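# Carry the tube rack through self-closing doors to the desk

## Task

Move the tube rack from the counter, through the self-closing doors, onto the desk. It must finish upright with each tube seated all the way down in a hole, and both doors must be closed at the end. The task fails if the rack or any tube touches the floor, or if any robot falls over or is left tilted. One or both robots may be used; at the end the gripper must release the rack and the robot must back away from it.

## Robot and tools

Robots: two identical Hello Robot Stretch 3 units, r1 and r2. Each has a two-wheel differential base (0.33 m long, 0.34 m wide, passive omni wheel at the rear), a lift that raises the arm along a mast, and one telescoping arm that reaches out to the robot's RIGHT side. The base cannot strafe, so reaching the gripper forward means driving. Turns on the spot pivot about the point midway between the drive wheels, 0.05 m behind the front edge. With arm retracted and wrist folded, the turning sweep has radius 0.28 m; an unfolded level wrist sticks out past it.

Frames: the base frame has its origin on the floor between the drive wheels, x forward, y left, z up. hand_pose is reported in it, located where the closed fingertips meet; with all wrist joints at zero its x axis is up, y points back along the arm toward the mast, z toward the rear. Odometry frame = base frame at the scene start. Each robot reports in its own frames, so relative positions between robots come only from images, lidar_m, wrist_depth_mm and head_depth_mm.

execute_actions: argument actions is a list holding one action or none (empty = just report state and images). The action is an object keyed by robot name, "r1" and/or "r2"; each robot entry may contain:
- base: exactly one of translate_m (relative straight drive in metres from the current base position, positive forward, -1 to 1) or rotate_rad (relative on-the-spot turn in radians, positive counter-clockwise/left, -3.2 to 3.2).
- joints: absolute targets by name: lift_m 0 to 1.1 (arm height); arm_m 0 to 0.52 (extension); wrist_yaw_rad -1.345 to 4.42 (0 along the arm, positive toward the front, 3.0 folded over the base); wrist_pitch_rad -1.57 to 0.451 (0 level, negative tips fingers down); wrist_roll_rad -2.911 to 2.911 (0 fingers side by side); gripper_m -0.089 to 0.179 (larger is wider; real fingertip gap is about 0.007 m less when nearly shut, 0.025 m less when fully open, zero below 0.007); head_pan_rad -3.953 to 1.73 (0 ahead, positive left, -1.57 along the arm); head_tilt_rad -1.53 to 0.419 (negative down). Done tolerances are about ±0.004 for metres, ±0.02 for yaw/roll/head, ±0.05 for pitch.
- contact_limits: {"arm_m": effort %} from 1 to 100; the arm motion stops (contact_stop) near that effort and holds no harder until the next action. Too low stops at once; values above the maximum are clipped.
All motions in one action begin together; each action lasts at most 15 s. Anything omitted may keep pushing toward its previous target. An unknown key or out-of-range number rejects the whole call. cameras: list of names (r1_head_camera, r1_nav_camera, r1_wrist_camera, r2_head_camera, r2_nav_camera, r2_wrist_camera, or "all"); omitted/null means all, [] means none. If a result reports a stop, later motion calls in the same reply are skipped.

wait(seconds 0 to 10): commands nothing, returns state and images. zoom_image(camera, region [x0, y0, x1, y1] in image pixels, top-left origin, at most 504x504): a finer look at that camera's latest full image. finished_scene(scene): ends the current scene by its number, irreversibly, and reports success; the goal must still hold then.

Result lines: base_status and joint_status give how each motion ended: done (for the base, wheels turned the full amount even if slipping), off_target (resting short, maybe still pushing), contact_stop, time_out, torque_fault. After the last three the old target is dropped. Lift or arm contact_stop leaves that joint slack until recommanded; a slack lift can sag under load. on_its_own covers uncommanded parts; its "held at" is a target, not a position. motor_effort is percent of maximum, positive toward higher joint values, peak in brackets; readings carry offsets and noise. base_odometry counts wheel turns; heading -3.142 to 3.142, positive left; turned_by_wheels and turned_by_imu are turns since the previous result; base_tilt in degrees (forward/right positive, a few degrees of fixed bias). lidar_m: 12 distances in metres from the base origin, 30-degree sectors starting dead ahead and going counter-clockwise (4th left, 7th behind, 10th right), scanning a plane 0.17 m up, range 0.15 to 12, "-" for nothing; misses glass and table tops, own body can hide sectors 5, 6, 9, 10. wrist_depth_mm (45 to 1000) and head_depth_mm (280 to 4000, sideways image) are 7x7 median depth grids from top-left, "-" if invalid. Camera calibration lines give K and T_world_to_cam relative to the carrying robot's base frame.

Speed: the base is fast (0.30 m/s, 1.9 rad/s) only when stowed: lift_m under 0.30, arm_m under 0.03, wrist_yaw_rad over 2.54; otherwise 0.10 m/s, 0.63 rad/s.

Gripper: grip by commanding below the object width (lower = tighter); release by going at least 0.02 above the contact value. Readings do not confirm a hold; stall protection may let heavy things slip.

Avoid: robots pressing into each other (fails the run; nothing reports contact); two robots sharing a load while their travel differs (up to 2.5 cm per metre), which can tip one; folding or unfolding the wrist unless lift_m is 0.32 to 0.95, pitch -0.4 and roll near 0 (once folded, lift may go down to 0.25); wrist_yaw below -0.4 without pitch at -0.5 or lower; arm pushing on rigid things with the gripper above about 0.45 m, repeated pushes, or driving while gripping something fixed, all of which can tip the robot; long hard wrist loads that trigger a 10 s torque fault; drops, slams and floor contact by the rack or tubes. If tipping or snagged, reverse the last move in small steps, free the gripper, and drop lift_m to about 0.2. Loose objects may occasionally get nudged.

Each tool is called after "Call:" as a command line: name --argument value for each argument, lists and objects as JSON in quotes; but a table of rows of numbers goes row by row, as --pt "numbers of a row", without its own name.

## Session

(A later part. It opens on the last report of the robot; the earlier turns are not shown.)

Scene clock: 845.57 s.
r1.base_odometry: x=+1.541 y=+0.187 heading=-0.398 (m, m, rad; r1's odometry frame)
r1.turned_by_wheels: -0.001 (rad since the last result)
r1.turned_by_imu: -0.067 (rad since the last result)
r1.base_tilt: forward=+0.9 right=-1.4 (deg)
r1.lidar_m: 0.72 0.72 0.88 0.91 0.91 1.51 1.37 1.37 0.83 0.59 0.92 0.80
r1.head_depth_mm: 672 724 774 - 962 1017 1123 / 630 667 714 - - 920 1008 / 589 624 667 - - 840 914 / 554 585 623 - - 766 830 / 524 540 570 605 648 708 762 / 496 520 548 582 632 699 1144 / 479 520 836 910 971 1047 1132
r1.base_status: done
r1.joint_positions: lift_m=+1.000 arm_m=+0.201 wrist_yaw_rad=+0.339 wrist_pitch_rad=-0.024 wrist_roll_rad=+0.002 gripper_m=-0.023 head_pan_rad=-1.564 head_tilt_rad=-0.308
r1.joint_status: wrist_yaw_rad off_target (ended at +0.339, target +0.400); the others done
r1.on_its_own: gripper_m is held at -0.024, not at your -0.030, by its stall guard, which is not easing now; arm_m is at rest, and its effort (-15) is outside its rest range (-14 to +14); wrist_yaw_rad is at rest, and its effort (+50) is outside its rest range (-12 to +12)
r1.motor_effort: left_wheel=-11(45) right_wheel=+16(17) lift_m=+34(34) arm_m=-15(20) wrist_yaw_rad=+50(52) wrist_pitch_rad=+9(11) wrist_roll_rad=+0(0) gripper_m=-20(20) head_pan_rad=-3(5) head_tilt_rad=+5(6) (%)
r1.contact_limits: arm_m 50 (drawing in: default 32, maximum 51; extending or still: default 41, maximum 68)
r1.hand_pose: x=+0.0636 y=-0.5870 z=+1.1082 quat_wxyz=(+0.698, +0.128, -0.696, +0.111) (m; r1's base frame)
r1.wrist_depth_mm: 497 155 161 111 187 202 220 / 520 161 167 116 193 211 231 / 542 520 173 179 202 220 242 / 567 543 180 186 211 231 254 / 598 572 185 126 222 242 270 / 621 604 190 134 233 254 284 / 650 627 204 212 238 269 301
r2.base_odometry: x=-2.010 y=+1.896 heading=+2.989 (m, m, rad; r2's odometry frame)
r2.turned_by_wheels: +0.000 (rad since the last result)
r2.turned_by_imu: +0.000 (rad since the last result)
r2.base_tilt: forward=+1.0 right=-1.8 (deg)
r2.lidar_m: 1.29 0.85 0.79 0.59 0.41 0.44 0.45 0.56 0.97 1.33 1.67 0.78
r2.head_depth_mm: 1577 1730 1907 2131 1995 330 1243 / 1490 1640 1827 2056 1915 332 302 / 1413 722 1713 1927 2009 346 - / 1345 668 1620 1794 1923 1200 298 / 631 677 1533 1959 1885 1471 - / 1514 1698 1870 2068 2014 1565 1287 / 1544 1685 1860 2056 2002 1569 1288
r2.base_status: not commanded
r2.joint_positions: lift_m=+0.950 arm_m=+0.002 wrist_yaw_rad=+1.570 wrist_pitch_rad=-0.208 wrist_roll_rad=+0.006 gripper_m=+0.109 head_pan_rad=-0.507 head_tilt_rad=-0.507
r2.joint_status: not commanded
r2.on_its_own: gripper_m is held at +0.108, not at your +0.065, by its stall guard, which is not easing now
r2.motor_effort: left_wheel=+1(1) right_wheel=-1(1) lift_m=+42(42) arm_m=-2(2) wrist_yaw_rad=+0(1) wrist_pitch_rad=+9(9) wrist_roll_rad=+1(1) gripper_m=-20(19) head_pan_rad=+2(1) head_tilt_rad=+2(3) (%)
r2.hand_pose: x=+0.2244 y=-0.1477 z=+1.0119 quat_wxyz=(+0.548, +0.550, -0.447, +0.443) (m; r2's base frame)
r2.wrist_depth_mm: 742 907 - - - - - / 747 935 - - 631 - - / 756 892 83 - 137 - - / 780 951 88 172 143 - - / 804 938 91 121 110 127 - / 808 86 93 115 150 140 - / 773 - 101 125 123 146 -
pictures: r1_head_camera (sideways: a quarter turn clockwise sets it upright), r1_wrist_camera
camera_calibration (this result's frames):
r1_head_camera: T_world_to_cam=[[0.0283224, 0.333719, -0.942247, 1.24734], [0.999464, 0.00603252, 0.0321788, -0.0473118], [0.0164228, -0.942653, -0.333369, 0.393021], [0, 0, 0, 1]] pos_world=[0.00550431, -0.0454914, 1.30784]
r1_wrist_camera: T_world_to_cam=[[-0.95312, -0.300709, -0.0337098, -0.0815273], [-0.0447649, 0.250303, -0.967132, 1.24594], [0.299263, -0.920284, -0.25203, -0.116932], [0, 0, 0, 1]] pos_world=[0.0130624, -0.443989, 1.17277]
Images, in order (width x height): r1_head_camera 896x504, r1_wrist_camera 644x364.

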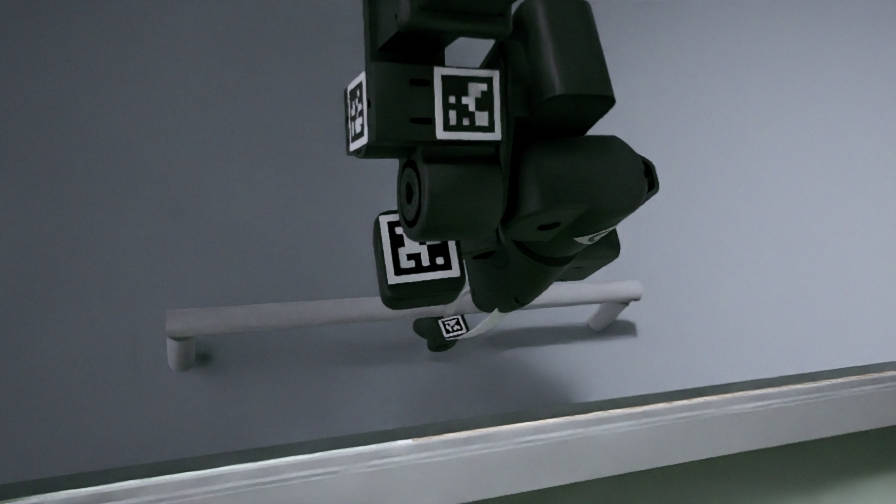

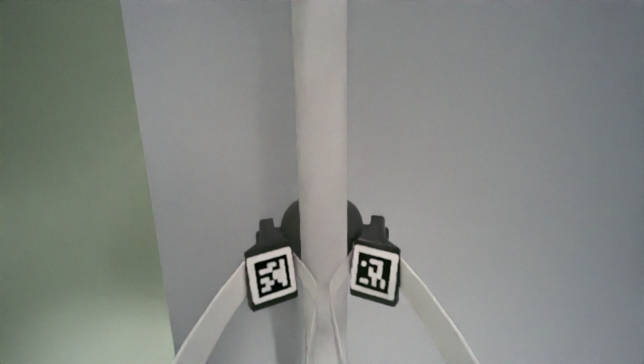

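Call:
execute_actions --actions '[{"r1":{"base":{"translate_m":-0.09},"joints":{"arm_m":0.1,"wrist_yaw_rad":0.45},"contact_limits":{"arm_m":50}}}]' --cameras '["r1_wrist_camera","r1_head_camera"]'

Scene clock: 851.87 s.
r1.base_odometry: x=+1.458 y=+0.222 heading=-0.398 (m, m, rad; r1's odometry frame)
r1.turned_by_wheels: +0.000 (rad since the last result)
r1.turned_by_imu: -0.037 (rad since the last result)
r1.base_tilt: forward=+1.0 right=-1.5 (deg)
r1.lidar_m: 0.80 0.80 0.96 0.89 1.37 1.45 1.29 1.29 0.85 0.49 0.47 0.90
r1.head_depth_mm: 687 741 809 856 - - 1236 / 609 651 700 735 - - 1030 / 547 581 620 662 - - 845 / 496 525 557 583 - - 733 / 455 477 497 476 544 578 648 / 421 430 462 483 511 541 579 / 391 408 425 451 485 1055 1147
r1.base_status: done
r1.joint_positions: lift_m=+1.000 arm_m=+0.101 wrist_yaw_rad=+0.351 wrist_pitch_rad=-0.024 wrist_roll_rad=+0.002 gripper_m=-0.023 head_pan_rad=-1.564 head_tilt_rad=-0.308
r1.joint_status: wrist_yaw_rad off_target (ended at +0.351, target +0.450); the others done
r1.on_its_own: wrist_yaw_rad is held at +0.371, not at your +0.450, by its stall guard, which is not easing now; gripper_m is held at -0.024, not at your -0.030, by its stall guard, which is not easing now; wrist_yaw_rad is at rest, and its effort (+17) is outside its rest range (-12 to +12)
r1.motor_effort: left_wheel=-2(42) right_wheel=+4(14) lift_m=+35(35) arm_m=-11(20) wrist_yaw_rad=+17(59) wrist_pitch_rad=+9(10) wrist_roll_rad=+0(0) gripper_m=-18(21) head_pan_rad=-4(4) head_tilt_rad=+5(5) (%)
r1.contact_limits: arm_m 50 (drawing in: default 32, maximum 51; extending or still: default 41, maximum 68)
r1.hand_pose: x=+0.0663 y=-0.4857 z=+1.1080 quat_wxyz=(+0.697, +0.132, -0.695, +0.114) (m; r1's base frame)
r1.wrist_depth_mm: 601 143 159 112 207 244 296 / 641 147 164 117 215 256 313 / 653 152 170 121 225 268 334 / 686 158 176 125 236 282 354 / 726 165 178 127 248 300 382 / 760 173 181 134 267 316 412 / 802 767 198 210 264 337 446
r2.base_odometry: x=-2.010 y=+1.896 heading=+2.989 (m, m, rad; r2's odometry frame)
r2.turned_by_wheels: +0.000 (rad since the last result)
r2.turned_by_imu: +0.000 (rad since the last result)
r2.base_tilt: forward=+0.9 right=-1.8 (deg)
r2.lidar_m: 1.29 0.85 0.79 0.59 0.41 0.44 0.45 0.56 0.97 1.33 1.67 0.77
r2.head_depth_mm: 1569 1727 1907 2142 2002 331 1252 / 1435 699 1772 2031 1929 332 303 / 1327 652 1611 1806 1931 346 - / 615 666 769 1551 1725 1052 298 / 1652 1693 1928 2123 1926 1560 - / 1553 1690 1853 2073 2014 1567 1288 / 1547 1689 1852 2050 2013 1563 1287
r2.base_status: not commanded
r2.joint_positions: lift_m=+0.950 arm_m=+0.002 wrist_yaw_rad=+1.570 wrist_pitch_rad=-0.208 wrist_roll_rad=+0.006 gripper_m=+0.109 head_pan_rad=-0.507 head_tilt_rad=-0.507
r2.joint_status: not commanded
r2.on_its_own: gripper_m is held at +0.108, not at your +0.065, by its stall guard, which is not easing now
r2.motor_effort: left_wheel=+1(1) right_wheel=-1(1) lift_m=+42(42) arm_m=-2(1) wrist_yaw_rad=+0(2) wrist_pitch_rad=+9(9) wrist_roll_rad=+1(1) gripper_m=-20(20) head_pan_rad=+2(2) head_tilt_rad=+3(2) (%)
r2.hand_pose: x=+0.2244 y=-0.1477 z=+1.0119 quat_wxyz=(+0.548, +0.550, -0.447, +0.443) (m; r2's base frame)
r2.wrist_depth_mm: 738 902 - - - 828 - / 753 926 - - - - - / 773 899 84 - 137 - - / 784 924 89 171 143 - - / 802 947 91 121 110 127 - / 802 86 93 115 149 140 - / 783 - 101 125 124 145 -
pictures: r1_head_camera (sideways: a quarter turn clockwise sets it upright), r1_wrist_camera
camera_calibration (this result's frames):
r1_head_camera: T_world_to_cam=[[0.0283244, 0.333698, -0.942254, 1.24735], [0.999464, 0.00602763, 0.0321788, -0.0473118], [0.0164176, -0.942661, -0.333348, 0.392994], [0, 0, 0, 1]] pos_world=[0.00550405, -0.0454912, 1.30784]
r1_wrist_camera: T_world_to_cam=[[-0.949689, -0.31138, -0.0336581, -0.0539812], [-0.0478521, 0.250466, -0.966942, 1.2206], [0.309516, -0.916684, -0.252765, -0.0227132], [0, 0, 0, 1]] pos_world=[0.0141731, -0.343348, 1.17269]
Images, in order (width x height): r1_head_camera 896x504, r1_wrist_camera 644x364.

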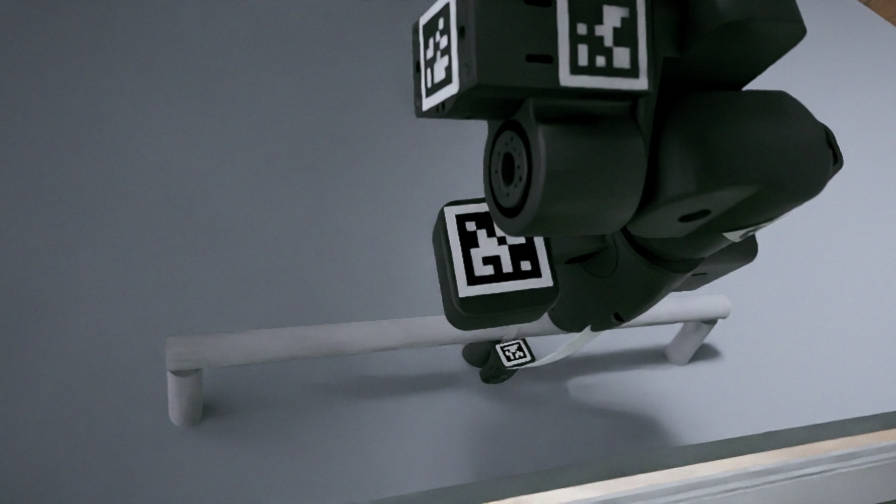

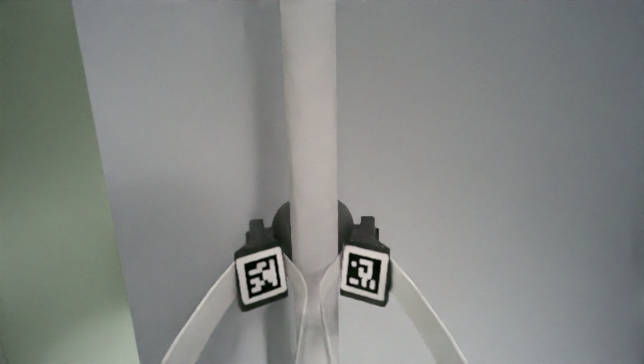

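Call:
execute_actions --actions '[{"r1":{"base":{"translate_m":-0.12},"joints":{"arm_m":0.02,"wrist_yaw_rad":0.6},"contact_limits":{"arm_m":50}}}]' --cameras '["r1_wrist_camera","r1_nav_camera"]'

Scene clock: 858.50 s.
r1.base_odometry: x=+1.347 y=+0.268 heading=-0.398 (m, m, rad; r1's odometry frame)
r1.turned_by_wheels: +0.000 (rad since the last result)
r1.turned_by_imu: -0.215 (rad since the last result)
r1.base_tilt: forward=+0.8 right=-1.5 (deg)
r1.lidar_m: 0.90 0.88 0.95 1.00 0.86 1.39 1.22 1.20 1.26 0.46 0.36 1.04
r1.head_depth_mm: 1044 1121 1204 1296 1367 - - / 997 1064 1137 1225 1308 - - / 877 930 992 1060 1130 - - / 655 688 717 757 - - - / 525 545 565 586 - - - / 438 451 466 355 368 485 504 / 376 307 376 403 407 429 444
r1.base_status: done
r1.joint_positions: lift_m=+1.000 arm_m=+0.021 wrist_yaw_rad=+0.500 wrist_pitch_rad=-0.024 wrist_roll_rad=+0.002 gripper_m=-0.023 head_pan_rad=-1.564 head_tilt_rad=-0.308
r1.joint_status: wrist_yaw_rad off_target (ended at +0.500, target +0.600); the others done
r1.on_its_own: wrist_yaw_rad is held at +0.522, not at your +0.600, by its stall guard, which is not easing now; gripper_m is held at -0.024, not at your -0.030, by its stall guard, which is not easing now; wrist_yaw_rad is at rest, and its effort (+17) is outside its rest range (-12 to +12)
r1.motor_effort: left_wheel=-2(68) right_wheel=+2(20) lift_m=+34(35) arm_m=-13(29) wrist_yaw_rad=+17(77) wrist_pitch_rad=+9(10) wrist_roll_rad=+0(0) gripper_m=-18(24) head_pan_rad=-4(4) head_tilt_rad=+5(6) (%)
r1.contact_limits: arm_m 50 (drawing in: default 32, maximum 51; extending or still: default 41, maximum 68)
r1.hand_pose: x=+0.1012 y=-0.3900 z=+1.1081 quat_wxyz=(+0.687, +0.184, -0.683, +0.166) (m; r1's base frame)
r1.wrist_depth_mm: 119 133 158 112 256 370 634 / 123 135 162 117 267 399 666 / 127 138 167 121 281 429 698 / 458 142 172 127 295 461 732 / 819 145 172 129 319 498 758 / 851 149 171 135 356 550 786 / 901 151 193 216 323 603 835
r2.base_odometry: x=-2.010 y=+1.896 heading=+2.989 (m, m, rad; r2's odometry frame)
r2.turned_by_wheels: +0.000 (rad since the last result)
r2.turned_by_imu: +0.000 (rad since the last result)
r2.base_tilt: forward=+0.9 right=-1.8 (deg)
r2.lidar_m: 1.29 0.85 0.79 0.59 0.40 0.44 0.45 0.56 0.97 1.33 1.67 0.73
r2.head_depth_mm: 1537 637 1905 2139 2001 331 1248 / 1321 602 1676 1935 1930 332 302 / 594 628 729 1582 1745 346 - / 734 1166 1324 1483 1681 1492 298 / - - 3864 2533 1998 1567 - / 1546 1687 1857 2066 2011 1568 1288 / 1542 1684 1848 2050 2013 1563 1288
r2.base_status: not commanded
r2.joint_positions: lift_m=+0.950 arm_m=+0.002 wrist_yaw_rad=+1.570 wrist_pitch_rad=-0.208 wrist_roll_rad=+0.006 gripper_m=+0.109 head_pan_rad=-0.507 head_tilt_rad=-0.507
r2.joint_status: not commanded
r2.on_its_own: gripper_m is held at +0.108, not at your +0.065, by its stall guard, which is not easing now
r2.motor_effort: left_wheel=+1(1) right_wheel=-1(1) lift_m=+43(42) arm_m=-2(2) wrist_yaw_rad=+0(0) wrist_pitch_rad=+9(9) wrist_roll_rad=+1(1) gripper_m=-20(21) head_pan_rad=+3(3) head_tilt_rad=+2(2) (%)
r2.hand_pose: x=+0.2244 y=-0.1477 z=+1.0119 quat_wxyz=(+0.548, +0.550, -0.447, +0.443) (m; r2's base frame)
r2.wrist_depth_mm: 735 901 - - - 497 - / 755 911 - - - - - / 761 872 84 - 137 - - / 779 953 89 172 144 - - / 778 947 91 120 110 127 - / 822 86 93 115 149 140 - / 779 - 101 124 123 146 -
pictures: r1_nav_camera (sideways: a quarter turn counterclockwise sets it upright), r1_wrist_camera
camera_calibration (this result's frames):
r1_nav_camera: T_world_to_cam=[[-0.0528092, -0.336184, 0.940315, -1.1788], [-0.998318, 0.0403186, -0.041652, 0.10764], [-0.0239095, -0.940933, -0.337747, 0.395646], [0, 0, 0, 1]] pos_world=[0.0546667, -0.0283577, 1.24656]
r1_wrist_camera: T_world_to_cam=[[-0.892575, -0.449626, -0.0338565, -0.0505696], [-0.0844594, 0.240477, -0.966973, 1.19822], [0.442918, -0.860237, -0.252619, 0.0625848], [0, 0, 0, 1]] pos_world=[0.0283436, -0.257044, 1.17274]
Images, in order (width x height): r1_nav_camera 672x504, r1_wrist_camera 644x364.

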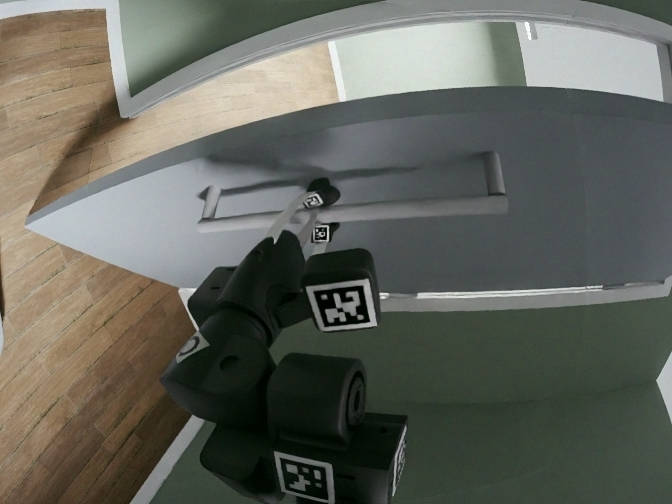

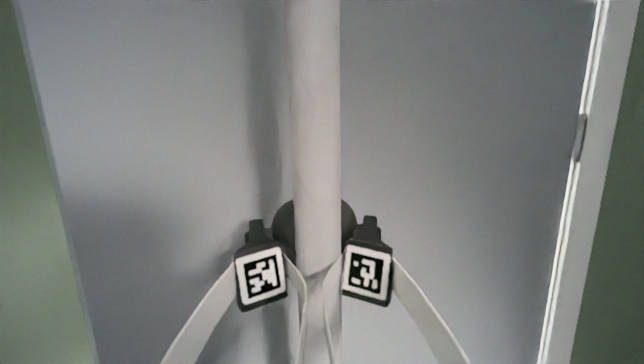

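Call:
execute_actions --actions '[{"r1":{"base":{"translate_m":-0.12},"joints":{"arm_m":0.04,"wrist_yaw_rad":0.8},"contact_limits":{"arm_m":50}}}]' --cameras '["r1_wrist_camera","r1_nav_camera"]'

Scene clock: 867.17 s.
r1.base_odometry: x=+1.237 y=+0.315 heading=-0.398 (m, m, rad; r1's odometry frame)
r1.turned_by_wheels: +0.000 (rad since the last result)
r1.turned_by_imu: -0.038 (rad since the last result)
r1.base_tilt: forward=+0.9 right=-1.4 (deg)
r1.lidar_m: 1.01 0.98 1.04 0.83 1.30 1.30 1.13 1.10 1.17 0.58 0.36 1.08
r1.head_depth_mm: 1137 1224 1304 1404 - - - / 1077 1156 1246 1332 1415 - - / 1031 1092 1163 1265 1320 - - / 974 1036 1089 1161 1260 1287 - / 770 784 803 828 - - - / 595 604 615 628 - - 643 / 486 491 499 505 512 381 427
r1.base_status: done
r1.joint_positions: lift_m=+1.000 arm_m=+0.041 wrist_yaw_rad=+0.781 wrist_pitch_rad=-0.025 wrist_roll_rad=+0.002 gripper_m=-0.023 head_pan_rad=-1.564 head_tilt_rad=-0.308
r1.joint_status: all done
r1.on_its_own: gripper_m is held at -0.024, not at your -0.030, by its stall guard, which is not easing now; wrist_yaw_rad is at rest, and its effort (+16) is outside its rest range (-12 to +12)
r1.motor_effort: left_wheel=-1(35) right_wheel=-1(8) lift_m=+34(33) arm_m=-10(16) wrist_yaw_rad=+16(72) wrist_pitch_rad=+9(9) wrist_roll_rad=+0(0) gripper_m=-17(25) head_pan_rad=-4(4) head_tilt_rad=+5(5) (%)
r1.contact_limits: arm_m 50 (drawing in: default 32, maximum 51; extending or still: default 41, maximum 68)
r1.hand_pose: x=+0.1585 y=-0.3671 z=+1.1080 quat_wxyz=(+0.657, +0.278, -0.651, +0.261) (m; r1's base frame)
r1.wrist_depth_mm: 878 137 158 112 225 286 389 / 913 141 163 117 235 301 423 / 935 145 168 121 245 320 457 / 956 149 173 126 258 341 502 / - 154 175 128 274 362 550 / - 161 175 134 298 385 607 / - 168 196 211 287 418 681
r2.base_odometry: x=-2.010 y=+1.896 heading=+2.989 (m, m, rad; r2's odometry frame)
r2.turned_by_wheels: +0.000 (rad since the last result)
r2.turned_by_imu: +0.000 (rad since the last result)
r2.base_tilt: forward=+1.0 right=-1.8 (deg)
r2.lidar_m: 1.29 0.85 0.79 0.59 0.41 0.44 0.45 0.56 0.97 1.33 1.67 0.71
r2.head_depth_mm: 1491 576 1906 2152 2001 331 1196 / 570 599 677 1588 799 332 303 / 1016 1109 1256 1464 1641 346 - / - - - 2635 1940 1543 297 / - - 3946 2508 1995 1561 - / 1552 1700 1866 2065 2022 1569 1283 / 1539 1677 1851 2047 2005 1567 1291
r2.base_status: not commanded
r2.joint_positions: lift_m=+0.950 arm_m=+0.002 wrist_yaw_rad=+1.570 wrist_pitch_rad=-0.208 wrist_roll_rad=+0.006 gripper_m=+0.109 head_pan_rad=-0.507 head_tilt_rad=-0.507
r2.joint_status: not commanded
r2.on_its_own: gripper_m is held at +0.108, not at your +0.065, by its stall guard, which is not easing now
r2.motor_effort: left_wheel=+1(1) right_wheel=-1(1) lift_m=+42(42) arm_m=-2(1) wrist_yaw_rad=+0(1) wrist_pitch_rad=+9(9) wrist_roll_rad=+1(1) gripper_m=-20(20) head_pan_rad=+3(2) head_tilt_rad=+3(3) (%)
r2.hand_pose: x=+0.2244 y=-0.1477 z=+1.0119 quat_wxyz=(+0.548, +0.550, -0.447, +0.443) (m; r2's base frame)
r2.wrist_depth_mm: 741 899 - - - 890 587 / 755 945 - - - 975 - / 752 901 84 - 138 - - / 783 962 88 172 144 - - / 788 945 91 120 110 127 - / 801 86 93 115 149 141 - / 786 - 101 125 124 145 -
pictures: r1_nav_camera (sideways: a quarter turn counterclockwise sets it upright), r1_wrist_camera
camera_calibration (this result's frames):
r1_nav_camera: T_world_to_cam=[[-0.0528095, -0.336141, 0.94033, -1.17882], [-0.998318, 0.0403167, -0.0416541, 0.107643], [-0.0239094, -0.940948, -0.337705, 0.395591], [0, 0, 0, 1]] pos_world=[0.0546668, -0.0283602, 1.24656]
r1_wrist_camera: T_world_to_cam=[[-0.733022, -0.679362, -0.0338418, -0.0987113], [-0.147997, 0.207852, -0.966899, 1.19549], [0.663909, -0.70375, -0.252904, 0.0796272], [0, 0, 0, 1]] pos_world=[0.0517056, -0.259507, 1.17271]
Images, in order (width x height): r1_nav_camera 672x504, r1_wrist_camera 644x364.

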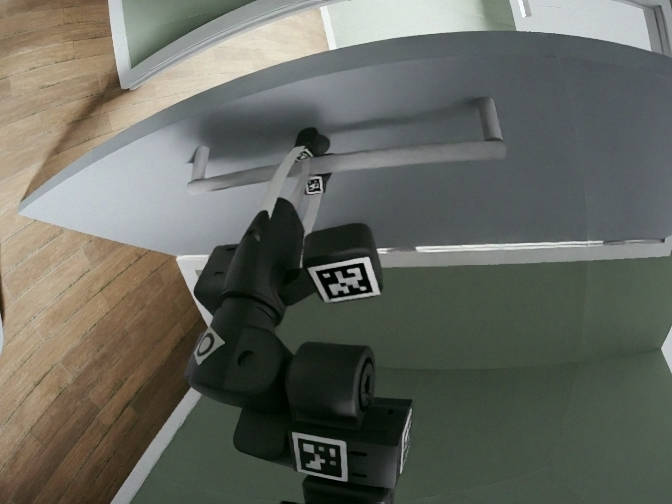

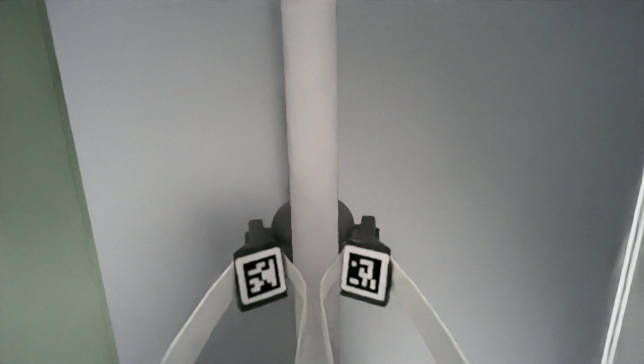

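Works well. Continue.

Call:
execute_actions --actions '[{"r1":{"base":{"translate_m":-0.13},"joints":{"arm_m":0.05,"wrist_yaw_rad":1.05},"contact_limits":{"arm_m":50}}}]' --cameras '["r1_wrist_camera"]'

Call:
execute_actions --actions '[{"r1":{"base":{"translate_m":-0.13},"joints":{"arm_m":0.06,"wrist_yaw_rad":1.3},"contact_limits":{"arm_m":50}}}]' --cameras '["r1_wrist_camera","r1_nav_camera","r2_nav_camera"]'

Scene clock: 877.47 s.
r1.base_odometry: x=+1.117 y=+0.365 heading=-0.398 (m, m, rad; r1's odometry frame)
r1.turned_by_wheels: +0.000 (rad since the last result)
r1.turned_by_imu: -0.042 (rad since the last result)
r1.base_tilt: forward=+0.8 right=-1.5 (deg)
r1.lidar_m: 1.13 1.09 1.14 0.81 1.24 1.21 1.02 0.99 1.04 0.79 0.34 1.17
r1.head_depth_mm: 1193 1253 1316 1378 - - 1420 / 1185 1266 1358 1456 1536 - - / 1125 1193 1275 1370 1426 - - / 1067 1132 1192 1277 1375 1443 - / 1012 1068 1125 1198 - - - / 949 957 939 919 - - 811 / 682 671 662 652 613 - 633
r1.base_status: done
r1.joint_positions: lift_m=+1.000 arm_m=+0.051 wrist_yaw_rad=+0.923 wrist_pitch_rad=-0.024 wrist_roll_rad=+0.002 gripper_m=-0.023 head_pan_rad=-1.564 head_tilt_rad=-0.308
r1.joint_status: wrist_yaw_rad off_target (ended at +0.923, target +1.050); the others done
r1.on_its_own: wrist_yaw_rad is held at +0.951, not at your +1.050, by its stall guard, which is still easing; gripper_m is held at -0.024, not at your -0.030, by its stall guard, which is not easing now
r1.motor_effort: left_wheel=-1(38) right_wheel=-2(8) lift_m=+34(34) arm_m=-13(18) wrist_yaw_rad=+23(87) wrist_pitch_rad=+8(9) wrist_roll_rad=+0(0) gripper_m=-18(27) head_pan_rad=-4(4) head_tilt_rad=+5(5) (%)
r1.contact_limits: arm_m 50 (drawing in: default 32, maximum 51; extending or still: default 41, maximum 68)
r1.hand_pose: x=+0.1824 y=-0.3501 z=+1.1082 quat_wxyz=(+0.637, +0.323, -0.630, +0.307) (m; r1's base frame)
r1.wrist_depth_mm: 914 135 158 112 234 308 449 / 929 139 161 116 243 325 484 / 965 143 167 121 253 345 534 / - 146 172 126 266 367 588 / - 151 174 128 286 394 663 / - 156 173 135 319 418 705 / - 163 194 215 293 461 727
r2.base_odometry: x=-2.010 y=+1.896 heading=+2.989 (m, m, rad; r2's odometry frame)
r2.turned_by_wheels: +0.000 (rad since the last result)
r2.turned_by_imu: +0.000 (rad since the last result)
r2.base_tilt: forward=+1.0 right=-1.7 (deg)
r2.lidar_m: 1.29 0.85 0.79 0.59 0.41 0.44 0.45 0.56 0.97 1.33 0.69 0.82
r2.head_depth_mm: 1215 714 1892 2080 1779 331 1094 / 1005 1083 1339 1673 1720 331 302 / - - 3889 2495 1541 346 - / - - - 2788 2026 1550 298 / - - 3905 2518 2007 1565 - / 1546 1694 1867 2058 2010 1572 1288 / 1540 1679 1838 2061 2008 1573 1287
r2.base_status: not commanded
r2.joint_positions: lift_m=+0.950 arm_m=+0.002 wrist_yaw_rad=+1.570 wrist_pitch_rad=-0.208 wrist_roll_rad=+0.006 gripper_m=+0.109 head_pan_rad=-0.507 head_tilt_rad=-0.507
r2.joint_status: not commanded
r2.on_its_own: gripper_m is held at +0.108, not at your +0.065, by its stall guard, which is not easing now
r2.motor_effort: left_wheel=+1(1) right_wheel=-1(1) lift_m=+42(42) arm_m=-1(2) wrist_yaw_rad=+1(1) wrist_pitch_rad=+9(9) wrist_roll_rad=+1(1) gripper_m=-20(20) head_pan_rad=+3(3) head_tilt_rad=+2(2) (%)
r2.hand_pose: x=+0.2244 y=-0.1477 z=+1.0119 quat_wxyz=(+0.548, +0.550, -0.447, +0.443) (m; r2's base frame)
r2.wrist_depth_mm: 747 910 - - - - 795 / 752 929 - - - - 931 / 754 899 84 - 138 - - / 786 949 88 172 143 982 - / 791 941 91 121 110 127 - / 800 86 93 115 149 140 440 / 789 - 100 125 124 145 509
pictures: r1_wrist_camera
camera_calibration (this result's frames):
r1_wrist_camera: T_world_to_cam=[[-0.629741, -0.776071, -0.0337587, -0.122475], [-0.175417, 0.184409, -0.967069, 1.19263], [0.756739, -0.603081, -0.252266, 0.0933995], [0, 0, 0, 1]] pos_world=[0.0614009, -0.258653, 1.17278]
Images, in order (width x height): r1_wrist_camera 644x364.

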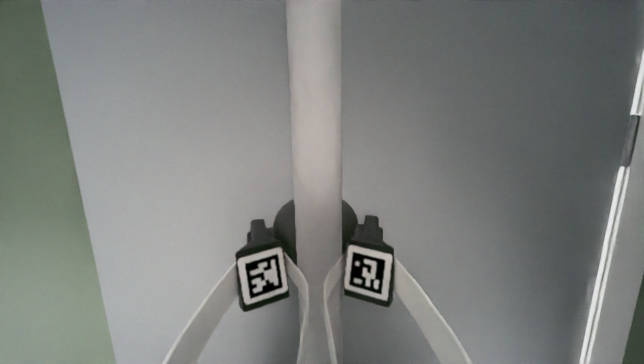

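Scene clock: 880.47 s.
r1.base_odometry: x=+0.997 y=+0.416 heading=-0.398 (m, m, rad; r1's odometry frame)
r1.turned_by_wheels: +0.000 (rad since the last result)
r1.turned_by_imu: -0.093 (rad since the last result)
r1.base_tilt: forward=+0.7 right=-1.4 (deg)
r1.lidar_m: 1.27 1.19 1.22 0.80 1.17 1.12 0.95 0.89 0.91 1.19 0.33 1.27
r1.head_depth_mm: 986 1029 1088 1139 - - 1377 / 1092 1150 1214 1305 - - - / 1217 1289 1382 1462 - - - / 1195 1262 1346 1449 1520 1603 - / 1123 1185 1256 1326 - - - / 1065 1121 1173 1245 - - 1444 / 1010 1051 1105 1161 1183 - 966
r1.base_status: done
r1.joint_positions: lift_m=+1.000 arm_m=+0.063 wrist_yaw_rad=+0.972 wrist_pitch_rad=-0.020 wrist_roll_rad=+0.002 gripper_m=-0.023 head_pan_rad=-1.564 head_tilt_rad=-0.308
r1.joint_status: wrist_yaw_rad time_out (moved +0.049 of +0.377); the others done
r1.on_its_own: wrist_yaw_rad is held at +1.008, not at your +1.300, since a time_out; gripper_m is held at -0.024, not at your -0.030, by its stall guard, which is not easing now; wrist_yaw_rad is at rest, and its effort (+30) is outside its rest range (-12 to +12)
r1.motor_effort: left_wheel=-1(30) right_wheel=-5(15) lift_m=+34(34) arm_m=-10(21) wrist_yaw_rad=+30(93) wrist_pitch_rad=+7(9) wrist_roll_rad=+0(0) gripper_m=-19(30) head_pan_rad=-4(4) head_tilt_rad=+5(6) (%)
r1.contact_limits: arm_m 50 (drawing in: default 32, maximum 51; extending or still: default 41, maximum 68)
r1.hand_pose: x=+0.1898 y=-0.3518 z=+1.1091 quat_wxyz=(+0.628, +0.337, -0.622, +0.323) (m; r1's base frame)
r1.wrist_depth_mm: 112 127 157 116 294 534 680 / 114 130 161 121 309 565 709 / 118 133 166 125 324 630 721 / 122 135 170 130 340 701 756 / 139 138 169 131 383 769 760 / - 141 167 138 447 838 803 / - 144 193 150 376 892 827
r2.base_odometry: x=-2.010 y=+1.896 heading=+2.989 (m, m, rad; r2's odometry frame)
r2.turned_by_wheels: +0.000 (rad since the last result)
r2.turned_by_imu: +0.000 (rad since the last result)
r2.base_tilt: forward=+1.0 right=-1.7 (deg)
r2.lidar_m: 1.29 0.85 0.79 0.59 0.41 0.44 0.45 0.57 0.97 1.32 0.68 1.13
r2.head_depth_mm: 1561 1672 1864 2144 2011 331 1042 / - - - 2619 1791 331 303 / - - - 2781 1994 346 - / - - - 2793 1993 1537 298 / - - 3843 2499 2017 1567 - / 1540 1683 1862 2050 2001 1568 1287 / 1543 1687 1854 2048 2011 1570 1290
r2.base_status: not commanded
r2.joint_positions: lift_m=+0.950 arm_m=+0.002 wrist_yaw_rad=+1.570 wrist_pitch_rad=-0.208 wrist_roll_rad=+0.006 gripper_m=+0.109 head_pan_rad=-0.507 head_tilt_rad=-0.507
r2.joint_status: not commanded
r2.on_its_own: gripper_m is held at +0.108, not at your +0.065, by its stall guard, which is not easing now
r2.motor_effort: left_wheel=+1(1) right_wheel=-2(1) lift_m=+42(42) arm_m=-1(1) wrist_yaw_rad=-1(0) wrist_pitch_rad=+10(9) wrist_roll_rad=+1(1) gripper_m=-20(20) head_pan_rad=+3(2) head_tilt_rad=+2(3) (%)
r2.hand_pose: x=+0.2244 y=-0.1477 z=+1.0119 quat_wxyz=(+0.548, +0.550, -0.447, +0.443) (m; r2's base frame)
r2.wrist_depth_mm: 742 919 - - - - - / 759 933 - - - - - / 762 887 84 - 137 - - / 774 945 88 172 143 - - / 810 958 91 120 110 127 - / 803 86 93 115 149 141 - / 789 - 101 125 123 145 -
pictures: r1_nav_camera (sideways: a quarter turn counterclockwise sets it upright), r1_wrist_camera, r2_nav_camera (sideways: a quarter turn counterclockwise sets it upright)
camera_calibration (this result's frames):
r1_nav_camera: T_world_to_cam=[[-0.0528132, -0.33594, 0.940401, -1.17892], [-0.998318, 0.0403145, -0.0416642, 0.107656], [-0.0239152, -0.94102, -0.337505, 0.39533], [0, 0, 0, 1]] pos_world=[0.0546667, -0.0283723, 1.24657]
r1_wrist_camera: T_world_to_cam=[[-0.590825, -0.806101, -0.0335671, -0.137233], [-0.181515, 0.173348, -0.967989, 1.19342], [0.786116, -0.565819, -0.248738, 0.0906385], [0, 0, 0, 1]] pos_world=[0.0642916, -0.266216, 1.17316]
r2_nav_camera: T_world_to_cam=[[0.42027, -0.223639, 0.879408, -1.10988], [-0.487227, -0.873209, 0.0107837, 0.0466013], [0.765496, -0.433003, -0.475946, 0.574172], [0, 0, 0, 1]] pos_world=[0.0496263, 0.0410999, 1.24881]
Images, in order (width x height): r1_nav_camera 672x504, r1_wrist_camera 644x364, r2_nav_camera 672x504.

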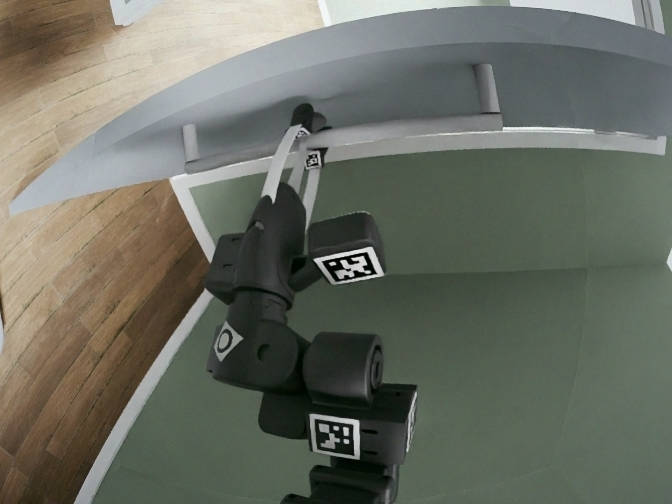

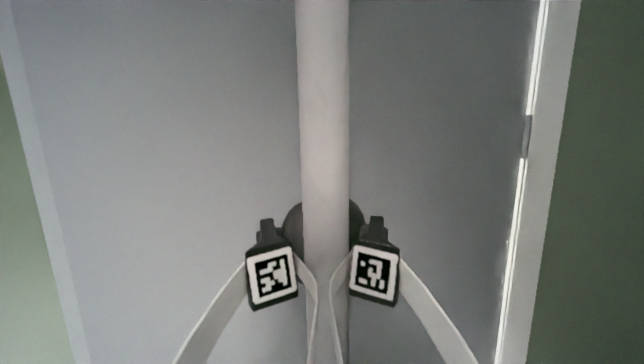

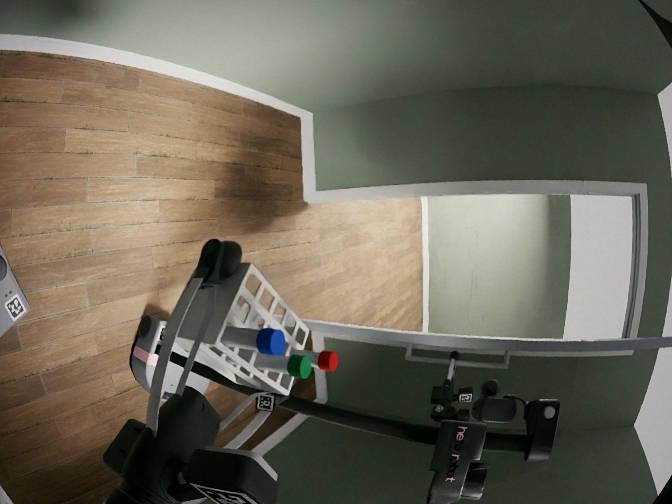

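Call:
execute_actions --actions '[{"r2":{"base":{"rotate_rad":-0.35},"joints":{"head_pan_rad":0,"head_tilt_rad":-0.6}},"r1":{"joints":{"wrist_yaw_rad":1.0}}}]' --cameras '["r2_nav_camera"]'

Scene clock: 888.80 s.
r1.base_odometry: x=+0.997 y=+0.416 heading=-0.398 (m, m, rad; r1's odometry frame)
r1.turned_by_wheels: +0.000 (rad since the last result)
r1.turned_by_imu: -0.001 (rad since the last result)
r1.base_tilt: forward=+0.8 right=-1.4 (deg)
r1.lidar_m: 1.26 1.19 1.22 0.80 1.17 1.12 0.95 0.89 0.91 1.19 0.33 1.27
r1.head_depth_mm: 984 1041 1094 1138 - - 1382 / 1079 1147 1224 1302 - - - / 1211 1296 1364 1470 - - - / 1191 1259 1345 1436 1529 1626 - / 1120 1187 1266 1333 - - - / 1060 1106 1176 1250 - - 1444 / 1005 1056 1105 1162 1199 - 955
r1.base_status: not commanded
r1.joint_positions: lift_m=+1.000 arm_m=+0.063 wrist_yaw_rad=+0.948 wrist_pitch_rad=-0.020 wrist_roll_rad=+0.002 gripper_m=-0.023 head_pan_rad=-1.564 head_tilt_rad=-0.308
r1.joint_status: wrist_yaw_rad off_target (ended at +0.948, target +1.000)
r1.on_its_own: wrist_yaw_rad is held at +0.949, not at your +1.000, by its stall guard, which is not easing now; gripper_m is held at -0.024, not at your -0.030, by its stall guard, which is not easing now
r1.motor_effort: left_wheel=+2(2) right_wheel=-10(10) lift_m=+34(34) arm_m=-10(10) wrist_yaw_rad=+0(29) wrist_pitch_rad=+8(7) wrist_roll_rad=+0(0) gripper_m=-17(20) head_pan_rad=-4(4) head_tilt_rad=+5(5) (%)
r1.hand_pose: x=+0.1863 y=-0.3567 z=+1.1091 quat_wxyz=(+0.632, +0.330, -0.626, +0.316) (m; r1's base frame)
r1.wrist_depth_mm: 113 128 160 114 310 578 692 / 115 131 163 118 325 635 711 / 117 133 168 122 340 704 728 / 121 136 172 128 361 782 765 / 125 139 171 130 397 815 781 / 139 143 168 138 460 837 818 / - 145 193 228 389 877 835
r2.base_odometry: x=-2.010 y=+1.896 heading=+2.639 (m, m, rad; r2's odometry frame)
r2.turned_by_wheels: -0.350 (rad since the last result)
r2.turned_by_imu: -0.345 (rad since the last result)
r2.base_tilt: forward=+0.9 right=-1.7 (deg)
r2.lidar_m: 1.88 1.07 0.81 0.79 0.49 0.41 0.44 0.47 0.66 1.31 1.38 0.68
r2.head_depth_mm: - - 3499 2367 1753 1495 - / - - 3514 2388 1814 1499 1192 / - - 3582 2406 1816 1459 1217 / 1625 1806 2026 2197 1825 1462 1228 / 1593 1758 1964 2193 1825 1463 1230 / 1603 1781 2008 2210 1830 1467 1227 / 1597 1733 1796 1832 1761 1467 1228
r2.base_status: done
r2.joint_positions: lift_m=+0.950 arm_m=+0.002 wrist_yaw_rad=+1.570 wrist_pitch_rad=-0.208 wrist_roll_rad=+0.006 gripper_m=+0.109 head_pan_rad=-0.007 head_tilt_rad=-0.592
r2.joint_status: all done
r2.on_its_own: gripper_m is held at +0.108, not at your +0.065, by its stall guard, which is not easing now
r2.motor_effort: left_wheel=+2(5) right_wheel=-3(5) lift_m=+42(43) arm_m=-1(2) wrist_yaw_rad=+1(0) wrist_pitch_rad=+9(9) wrist_roll_rad=+1(1) gripper_m=-21(20) head_pan_rad=+1(24) head_tilt_rad=-3(12) (%)
r2.hand_pose: x=+0.2244 y=-0.1477 z=+1.0119 quat_wxyz=(+0.548, +0.550, -0.447, +0.443) (m; r2's base frame)
r2.wrist_depth_mm: - - - - - 806 - / - - - - - 783 - / - - 84 - 137 - - / 992 - 88 172 143 - - / 988 - 91 121 110 127 - / - 86 93 116 149 140 - / 942 - 101 125 124 145 -
pictures: r2_nav_camera (sideways: a quarter turn counterclockwise sets it upright)
camera_calibration (this result's frames):
r2_nav_camera: T_world_to_cam=[[0.549217, 0.00466272, 0.835667, -1.05362], [-0.00809192, -0.999908, 0.0108973, 0.0435319], [0.835641, -0.0127471, -0.549128, 0.668962], [0, 0, 0, 1]] pos_world=[0.0200058, 0.056968, 1.24735]
Images, in order (width x height): r2_nav_camera 672x504.

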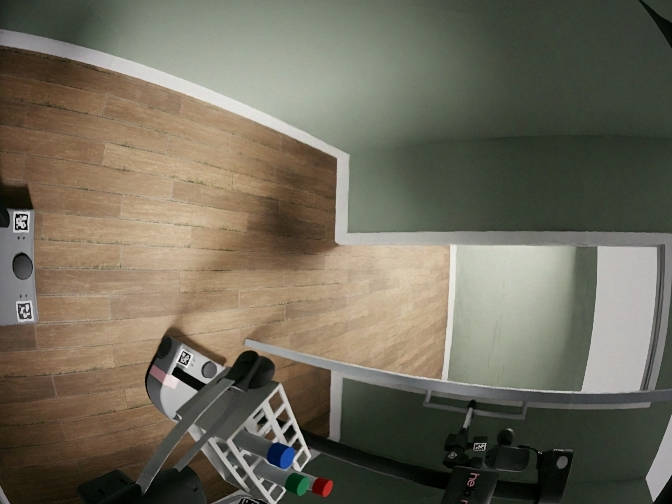

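Call:
execute_actions --actions '[{"r2":{"base":{"rotate_rad":0.3}}}]' --cameras '[]'

Call:
execute_actions --actions '[{"r2":{"base":{"translate_m":0.45}}}]' --cameras '[]'

Call:
execute_actions --actions '[{"r2":{"base":{"rotate_rad":-0.3}}}]' --cameras '["r2_nav_camera"]'

Scene clock: 897.87 s.
r1.base_odometry: x=+0.997 y=+0.416 heading=-0.398 (m, m, rad; r1's odometry frame)
r1.turned_by_wheels: +0.000 (rad since the last result)
r1.turned_by_imu: -0.001 (rad since the last result)
r1.base_tilt: forward=+0.8 right=-1.4 (deg)
r1.lidar_m: 1.27 1.19 1.22 0.80 1.17 1.12 0.95 0.89 0.91 1.19 0.33 1.27
r1.head_depth_mm: 983 1039 1081 1136 - - 1377 / 1092 1141 1220 1310 - - - / 1209 1290 1368 1466 - - - / 1194 1264 1348 1426 1529 1599 - / 1126 1188 1248 1335 - - - / 1063 1112 1180 1248 - - 1441 / 1010 1043 1103 1154 1191 - 957
r1.base_status: not commanded
r1.joint_positions: lift_m=+1.000 arm_m=+0.063 wrist_yaw_rad=+0.948 wrist_pitch_rad=-0.020 wrist_roll_rad=+0.002 gripper_m=-0.023 head_pan_rad=-1.564 head_tilt_rad=-0.308
r1.joint_status: not commanded
r1.on_its_own: wrist_yaw_rad is held at +0.949, not at your +1.000, by its stall guard, which is not easing now; gripper_m is held at -0.024, not at your -0.030, by its stall guard, which is not easing now
r1.motor_effort: left_wheel=+2(3) right_wheel=-10(9) lift_m=+34(33) arm_m=-10(10) wrist_yaw_rad=+1(1) wrist_pitch_rad=+7(7) wrist_roll_rad=+0(0) gripper_m=-16(17) head_pan_rad=-4(4) head_tilt_rad=+5(6) (%)
r1.hand_pose: x=+0.1863 y=-0.3567 z=+1.1091 quat_wxyz=(+0.632, +0.330, -0.626, +0.316) (m; r1's base frame)
r1.wrist_depth_mm: 113 129 160 113 310 584 687 / 115 131 164 118 323 642 716 / 117 134 168 123 341 707 724 / 121 136 172 128 358 771 756 / 125 140 171 130 396 808 790 / 138 142 168 138 460 846 806 / - 146 194 228 390 889 835
r2.base_odometry: x=-2.010 y=+1.896 heading=+2.939 (m, m, rad; r2's odometry frame)
r2.turned_by_wheels: +0.300 (rad since the last result)
r2.turned_by_imu: +0.296 (rad since the last result)
r2.base_tilt: forward=+1.0 right=-1.8 (deg)
r2.lidar_m: 1.38 0.87 0.79 0.63 0.41 0.44 0.45 0.54 0.84 1.32 0.68 1.13
r2.head_depth_mm: 1524 1747 3269 2380 1810 1509 - / 1570 1720 1912 2126 1808 1498 1195 / 1630 1803 2004 2206 1824 1458 1220 / 1648 1822 2045 2212 1806 1463 1225 / 1386 1496 1635 1793 1772 1467 1222 / 1158 1244 1329 1435 1557 1464 1225 / 1001 1059 1125 1197 1279 1362 1227
r2.base_status: done
r2.joint_positions: lift_m=+0.950 arm_m=+0.002 wrist_yaw_rad=+1.570 wrist_pitch_rad=-0.208 wrist_roll_rad=+0.006 gripper_m=+0.109 head_pan_rad=-0.007 head_tilt_rad=-0.592
r2.joint_status: not commanded
r2.on_its_own: gripper_m is held at +0.108, not at your +0.065, by its stall guard, which is not easing now
r2.motor_effort: left_wheel=-2(5) right_wheel=+3(6) lift_m=+42(42) arm_m=-2(1) wrist_yaw_rad=+0(0) wrist_pitch_rad=+9(9) wrist_roll_rad=+1(1) gripper_m=-21(20) head_pan_rad=+3(3) head_tilt_rad=-3(3) (%)
r2.hand_pose: x=+0.2244 y=-0.1477 z=+1.0119 quat_wxyz=(+0.548, +0.550, -0.447, +0.443) (m; r2's base frame)
r2.wrist_depth_mm: 766 959 - - - - - / 770 966 - - - - - / 774 926 84 - 137 - - / 807 995 88 173 143 - - / 799 982 91 121 110 127 - / 800 85 92 116 148 140 - / 778 - 101 125 124 145 -
pictures: none
No camera images: the call's "cameras" was empty. Leave "cameras" out to get every camera's image.

Scene clock: 903.30 s.
r1.base_odometry: x=+0.997 y=+0.416 heading=-0.398 (m, m, rad; r1's odometry frame)
r1.turned_by_wheels: +0.000 (rad since the last result)
r1.turned_by_imu: -0.001 (rad since the last result)
r1.base_tilt: forward=+0.8 right=-1.5 (deg)
r1.lidar_m: 1.26 1.19 0.61 1.24 1.17 1.12 0.95 0.89 0.91 1.19 0.33 1.27
r1.head_depth_mm: 990 1030 1083 1142 - - 1375 / 1085 1138 1208 1301 - - - / 1208 1285 1373 1478 - - - / 1187 1262 1345 1439 1530 1625 - / 1124 1188 1253 1331 - - - / 1063 1109 1177 1247 - - 1439 / 1012 1054 1106 1158 1192 - 960
r1.base_status: not commanded
r1.joint_positions: lift_m=+1.000 arm_m=+0.063 wrist_yaw_rad=+0.948 wrist_pitch_rad=-0.020 wrist_roll_rad=+0.002 gripper_m=-0.023 head_pan_rad=-1.564 head_tilt_rad=-0.308
r1.joint_status: not commanded
r1.on_its_own: wrist_yaw_rad is held at +0.949, not at your +1.000, by its stall guard, which is not easing now; gripper_m is held at -0.024, not at your -0.030, by its stall guard, which is not easing now
r1.motor_effort: left_wheel=+2(2) right_wheel=-10(11) lift_m=+34(34) arm_m=-10(10) wrist_yaw_rad=+1(1) wrist_pitch_rad=+8(7) wrist_roll_rad=+0(0) gripper_m=-17(17) head_pan_rad=-4(4) head_tilt_rad=+5(5) (%)
r1.hand_pose: x=+0.1863 y=-0.3567 z=+1.1091 quat_wxyz=(+0.632, +0.330, -0.626, +0.316) (m; r1's base frame)
r1.wrist_depth_mm: 113 128 160 113 310 580 690 / 115 131 163 118 325 641 714 / 117 134 168 122 340 699 734 / 121 137 172 128 356 772 747 / 125 139 171 130 392 810 786 / 138 143 169 138 464 850 802 / - 145 195 228 389 889 837
r2.base_odometry: x=-2.451 y=+1.986 heading=+2.939 (m, m, rad; r2's odometry frame)
r2.turned_by_wheels: +0.000 (rad since the last result)
r2.turned_by_imu: +0.002 (rad since the last result)
r2.base_tilt: forward=+1.0 right=-1.7 (deg)
r2.lidar_m: 1.10 0.70 0.63 0.64 0.78 0.77 0.87 1.06 1.47 0.55 0.83 1.44
r2.head_depth_mm: 1154 1268 1403 1631 1746 1501 - / 1200 1322 1467 1652 1759 1499 1197 / 1251 1382 1539 1743 1825 1461 1224 / 1286 1414 1577 1788 1823 1463 1224 / 1105 1194 1293 1433 1581 1468 1223 / 924 986 1060 1140 1235 1346 1222 / 797 844 895 955 1018 1097 1146
r2.base_status: done
r2.joint_positions: lift_m=+0.950 arm_m=+0.002 wrist_yaw_rad=+1.570 wrist_pitch_rad=-0.208 wrist_roll_rad=+0.006 gripper_m=+0.109 head_pan_rad=-0.007 head_tilt_rad=-0.592
r2.joint_status: not commanded
r2.on_its_own: gripper_m is held at +0.108, not at your +0.065, by its stall guard, which is not easing now
r2.motor_effort: left_wheel=-2(3) right_wheel=+2(7) lift_m=+42(42) arm_m=-2(1) wrist_yaw_rad=+1(0) wrist_pitch_rad=+9(10) wrist_roll_rad=+1(1) gripper_m=-20(20) head_pan_rad=+2(2) head_tilt_rad=-3(3) (%)
r2.hand_pose: x=+0.2244 y=-0.1477 z=+1.0119 quat_wxyz=(+0.548, +0.550, -0.447, +0.443) (m; r2's base frame)
r2.wrist_depth_mm: 630 804 - - - - - / 648 811 - - - - - / 660 760 84 - 137 - - / 672 809 88 173 143 - - / 674 799 91 121 110 127 - / 685 85 93 115 148 140 - / 665 892 101 125 124 145 -
pictures: none
No camera images: the call's "cameras" was empty. Leave "cameras" out to get every camera's image.

Scene clock: 904.90 s.
r1.base_odometry: x=+0.997 y=+0.416 heading=-0.398 (m, m, rad; r1's odometry frame)
r1.turned_by_wheels: +0.000 (rad since the last result)
r1.turned_by_imu: +0.000 (rad since the last result)
r1.base_tilt: forward=+0.8 right=-1.5 (deg)
r1.lidar_m: 1.27 1.19 0.60 1.24 1.17 1.12 0.95 0.89 0.91 1.19 0.33 1.27
r1.head_depth_mm: 988 1033 1093 1133 - - 1379 / 1086 1141 1208 1296 - - - / 1207 1291 1382 1471 - - - / 1190 1259 1352 1424 1536 1614 - / 1121 1186 1253 1331 - - - / 1060 1116 1177 1240 - - 1449 / 1009 1052 1114 1161 1195 - 959
r1.base_status: not commanded
r1.joint_positions: lift_m=+1.000 arm_m=+0.063 wrist_yaw_rad=+0.948 wrist_pitch_rad=-0.020 wrist_roll_rad=+0.002 gripper_m=-0.023 head_pan_rad=-1.564 head_tilt_rad=-0.308
r1.joint_status: not commanded
r1.on_its_own: wrist_yaw_rad is held at +0.949, not at your +1.000, by its stall guard, which is not easing now; gripper_m is held at -0.024, not at your -0.030, by its stall guard, which is not easing now
r1.motor_effort: left_wheel=+3(2) right_wheel=-10(9) lift_m=+34(33) arm_m=-10(10) wrist_yaw_rad=+1(1) wrist_pitch_rad=+8(7) wrist_roll_rad=+0(0) gripper_m=-18(17) head_pan_rad=-4(4) head_tilt_rad=+6(5) (%)
r1.hand_pose: x=+0.1863 y=-0.3567 z=+1.1091 quat_wxyz=(+0.632, +0.330, -0.626, +0.316) (m; r1's base frame)
r1.wrist_depth_mm: 113 129 160 114 307 580 679 / 114 131 163 118 324 638 700 / 117 134 168 122 342 705 733 / 121 137 172 128 358 760 745 / 125 140 171 130 398 812 782 / 138 142 168 138 459 836 797 / - 145 194 228 391 875 845
r2.base_odometry: x=-2.451 y=+1.986 heading=+2.639 (m, m, rad; r2's odometry frame)
r2.turned_by_wheels: -0.300 (rad since the last result)
r2.turned_by_imu: -0.296 (rad since the last result)
r2.base_tilt: forward=+1.0 right=-1.6 (deg)
r2.lidar_m: 1.44 0.86 0.65 0.63 0.67 0.81 0.77 0.91 1.18 0.54 0.56 0.83
r2.head_depth_mm: 3973 - 3526 2399 1811 1494 - / - - 3554 2383 1800 1500 1195 / 3902 - 3093 2305 1817 1467 1222 / 1203 1338 1493 1694 1816 1468 1222 / 1218 1349 1516 1727 1815 1466 1222 / 1227 1366 1535 1742 1782 1464 1223 / 1241 1345 1440 1473 1501 1429 1226
r2.base_status: done
r2.joint_positions: lift_m=+0.950 arm_m=+0.002 wrist_yaw_rad=+1.570 wrist_pitch_rad=-0.208 wrist_roll_rad=+0.006 gripper_m=+0.109 head_pan_rad=-0.007 head_tilt_rad=-0.592
r2.joint_status: not commanded
r2.on_its_own: gripper_m is held at +0.108, not at your +0.065, by its stall guard, which is not easing now
r2.motor_effort: left_wheel=+2(3) right_wheel=-3(5) lift_m=+42(42) arm_m=-1(3) wrist_yaw_rad=+0(2) wrist_pitch_rad=+9(10) wrist_roll_rad=+1(1) gripper_m=-20(20) head_pan_rad=+2(3) head_tilt_rad=-3(3) (%)
r2.hand_pose: x=+0.2244 y=-0.1477 z=+1.0119 quat_wxyz=(+0.548, +0.550, -0.447, +0.443) (m; r2's base frame)
r2.wrist_depth_mm: 835 - - - - - 518 / 851 - - - - - 555 / 872 - 83 - 136 - 568 / 868 - 88 173 144 - - / 873 - 91 121 110 127 - / 855 85 93 116 149 141 - / 822 - 101 125 123 145 -
pictures: r2_nav_camera (sideways: a quarter turn counterclockwise sets it upright)
camera_calibration (this result's frames):
r2_nav_camera: T_world_to_cam=[[0.549334, 0.00472621, 0.83559, -1.05352], [-0.00797326, -0.999909, 0.0108974, 0.043531], [0.835565, -0.0126487, -0.549246, 0.669116], [0, 0, 0, 1]] pos_world=[0.0199914, 0.0569697, 1.24735]
Images, in order (width x height): r2_nav_camera 672x504.

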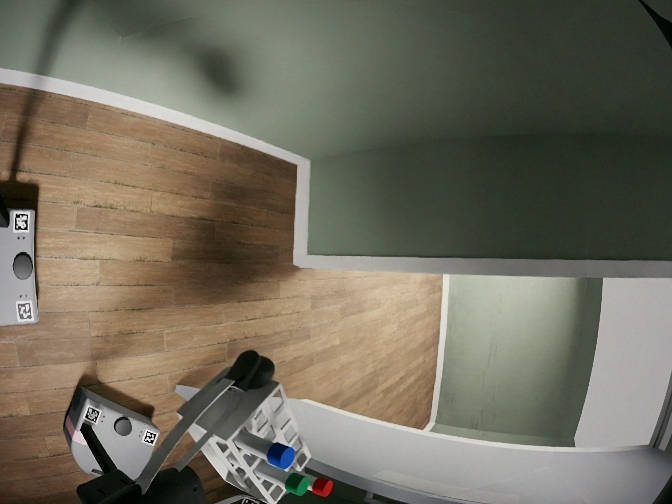

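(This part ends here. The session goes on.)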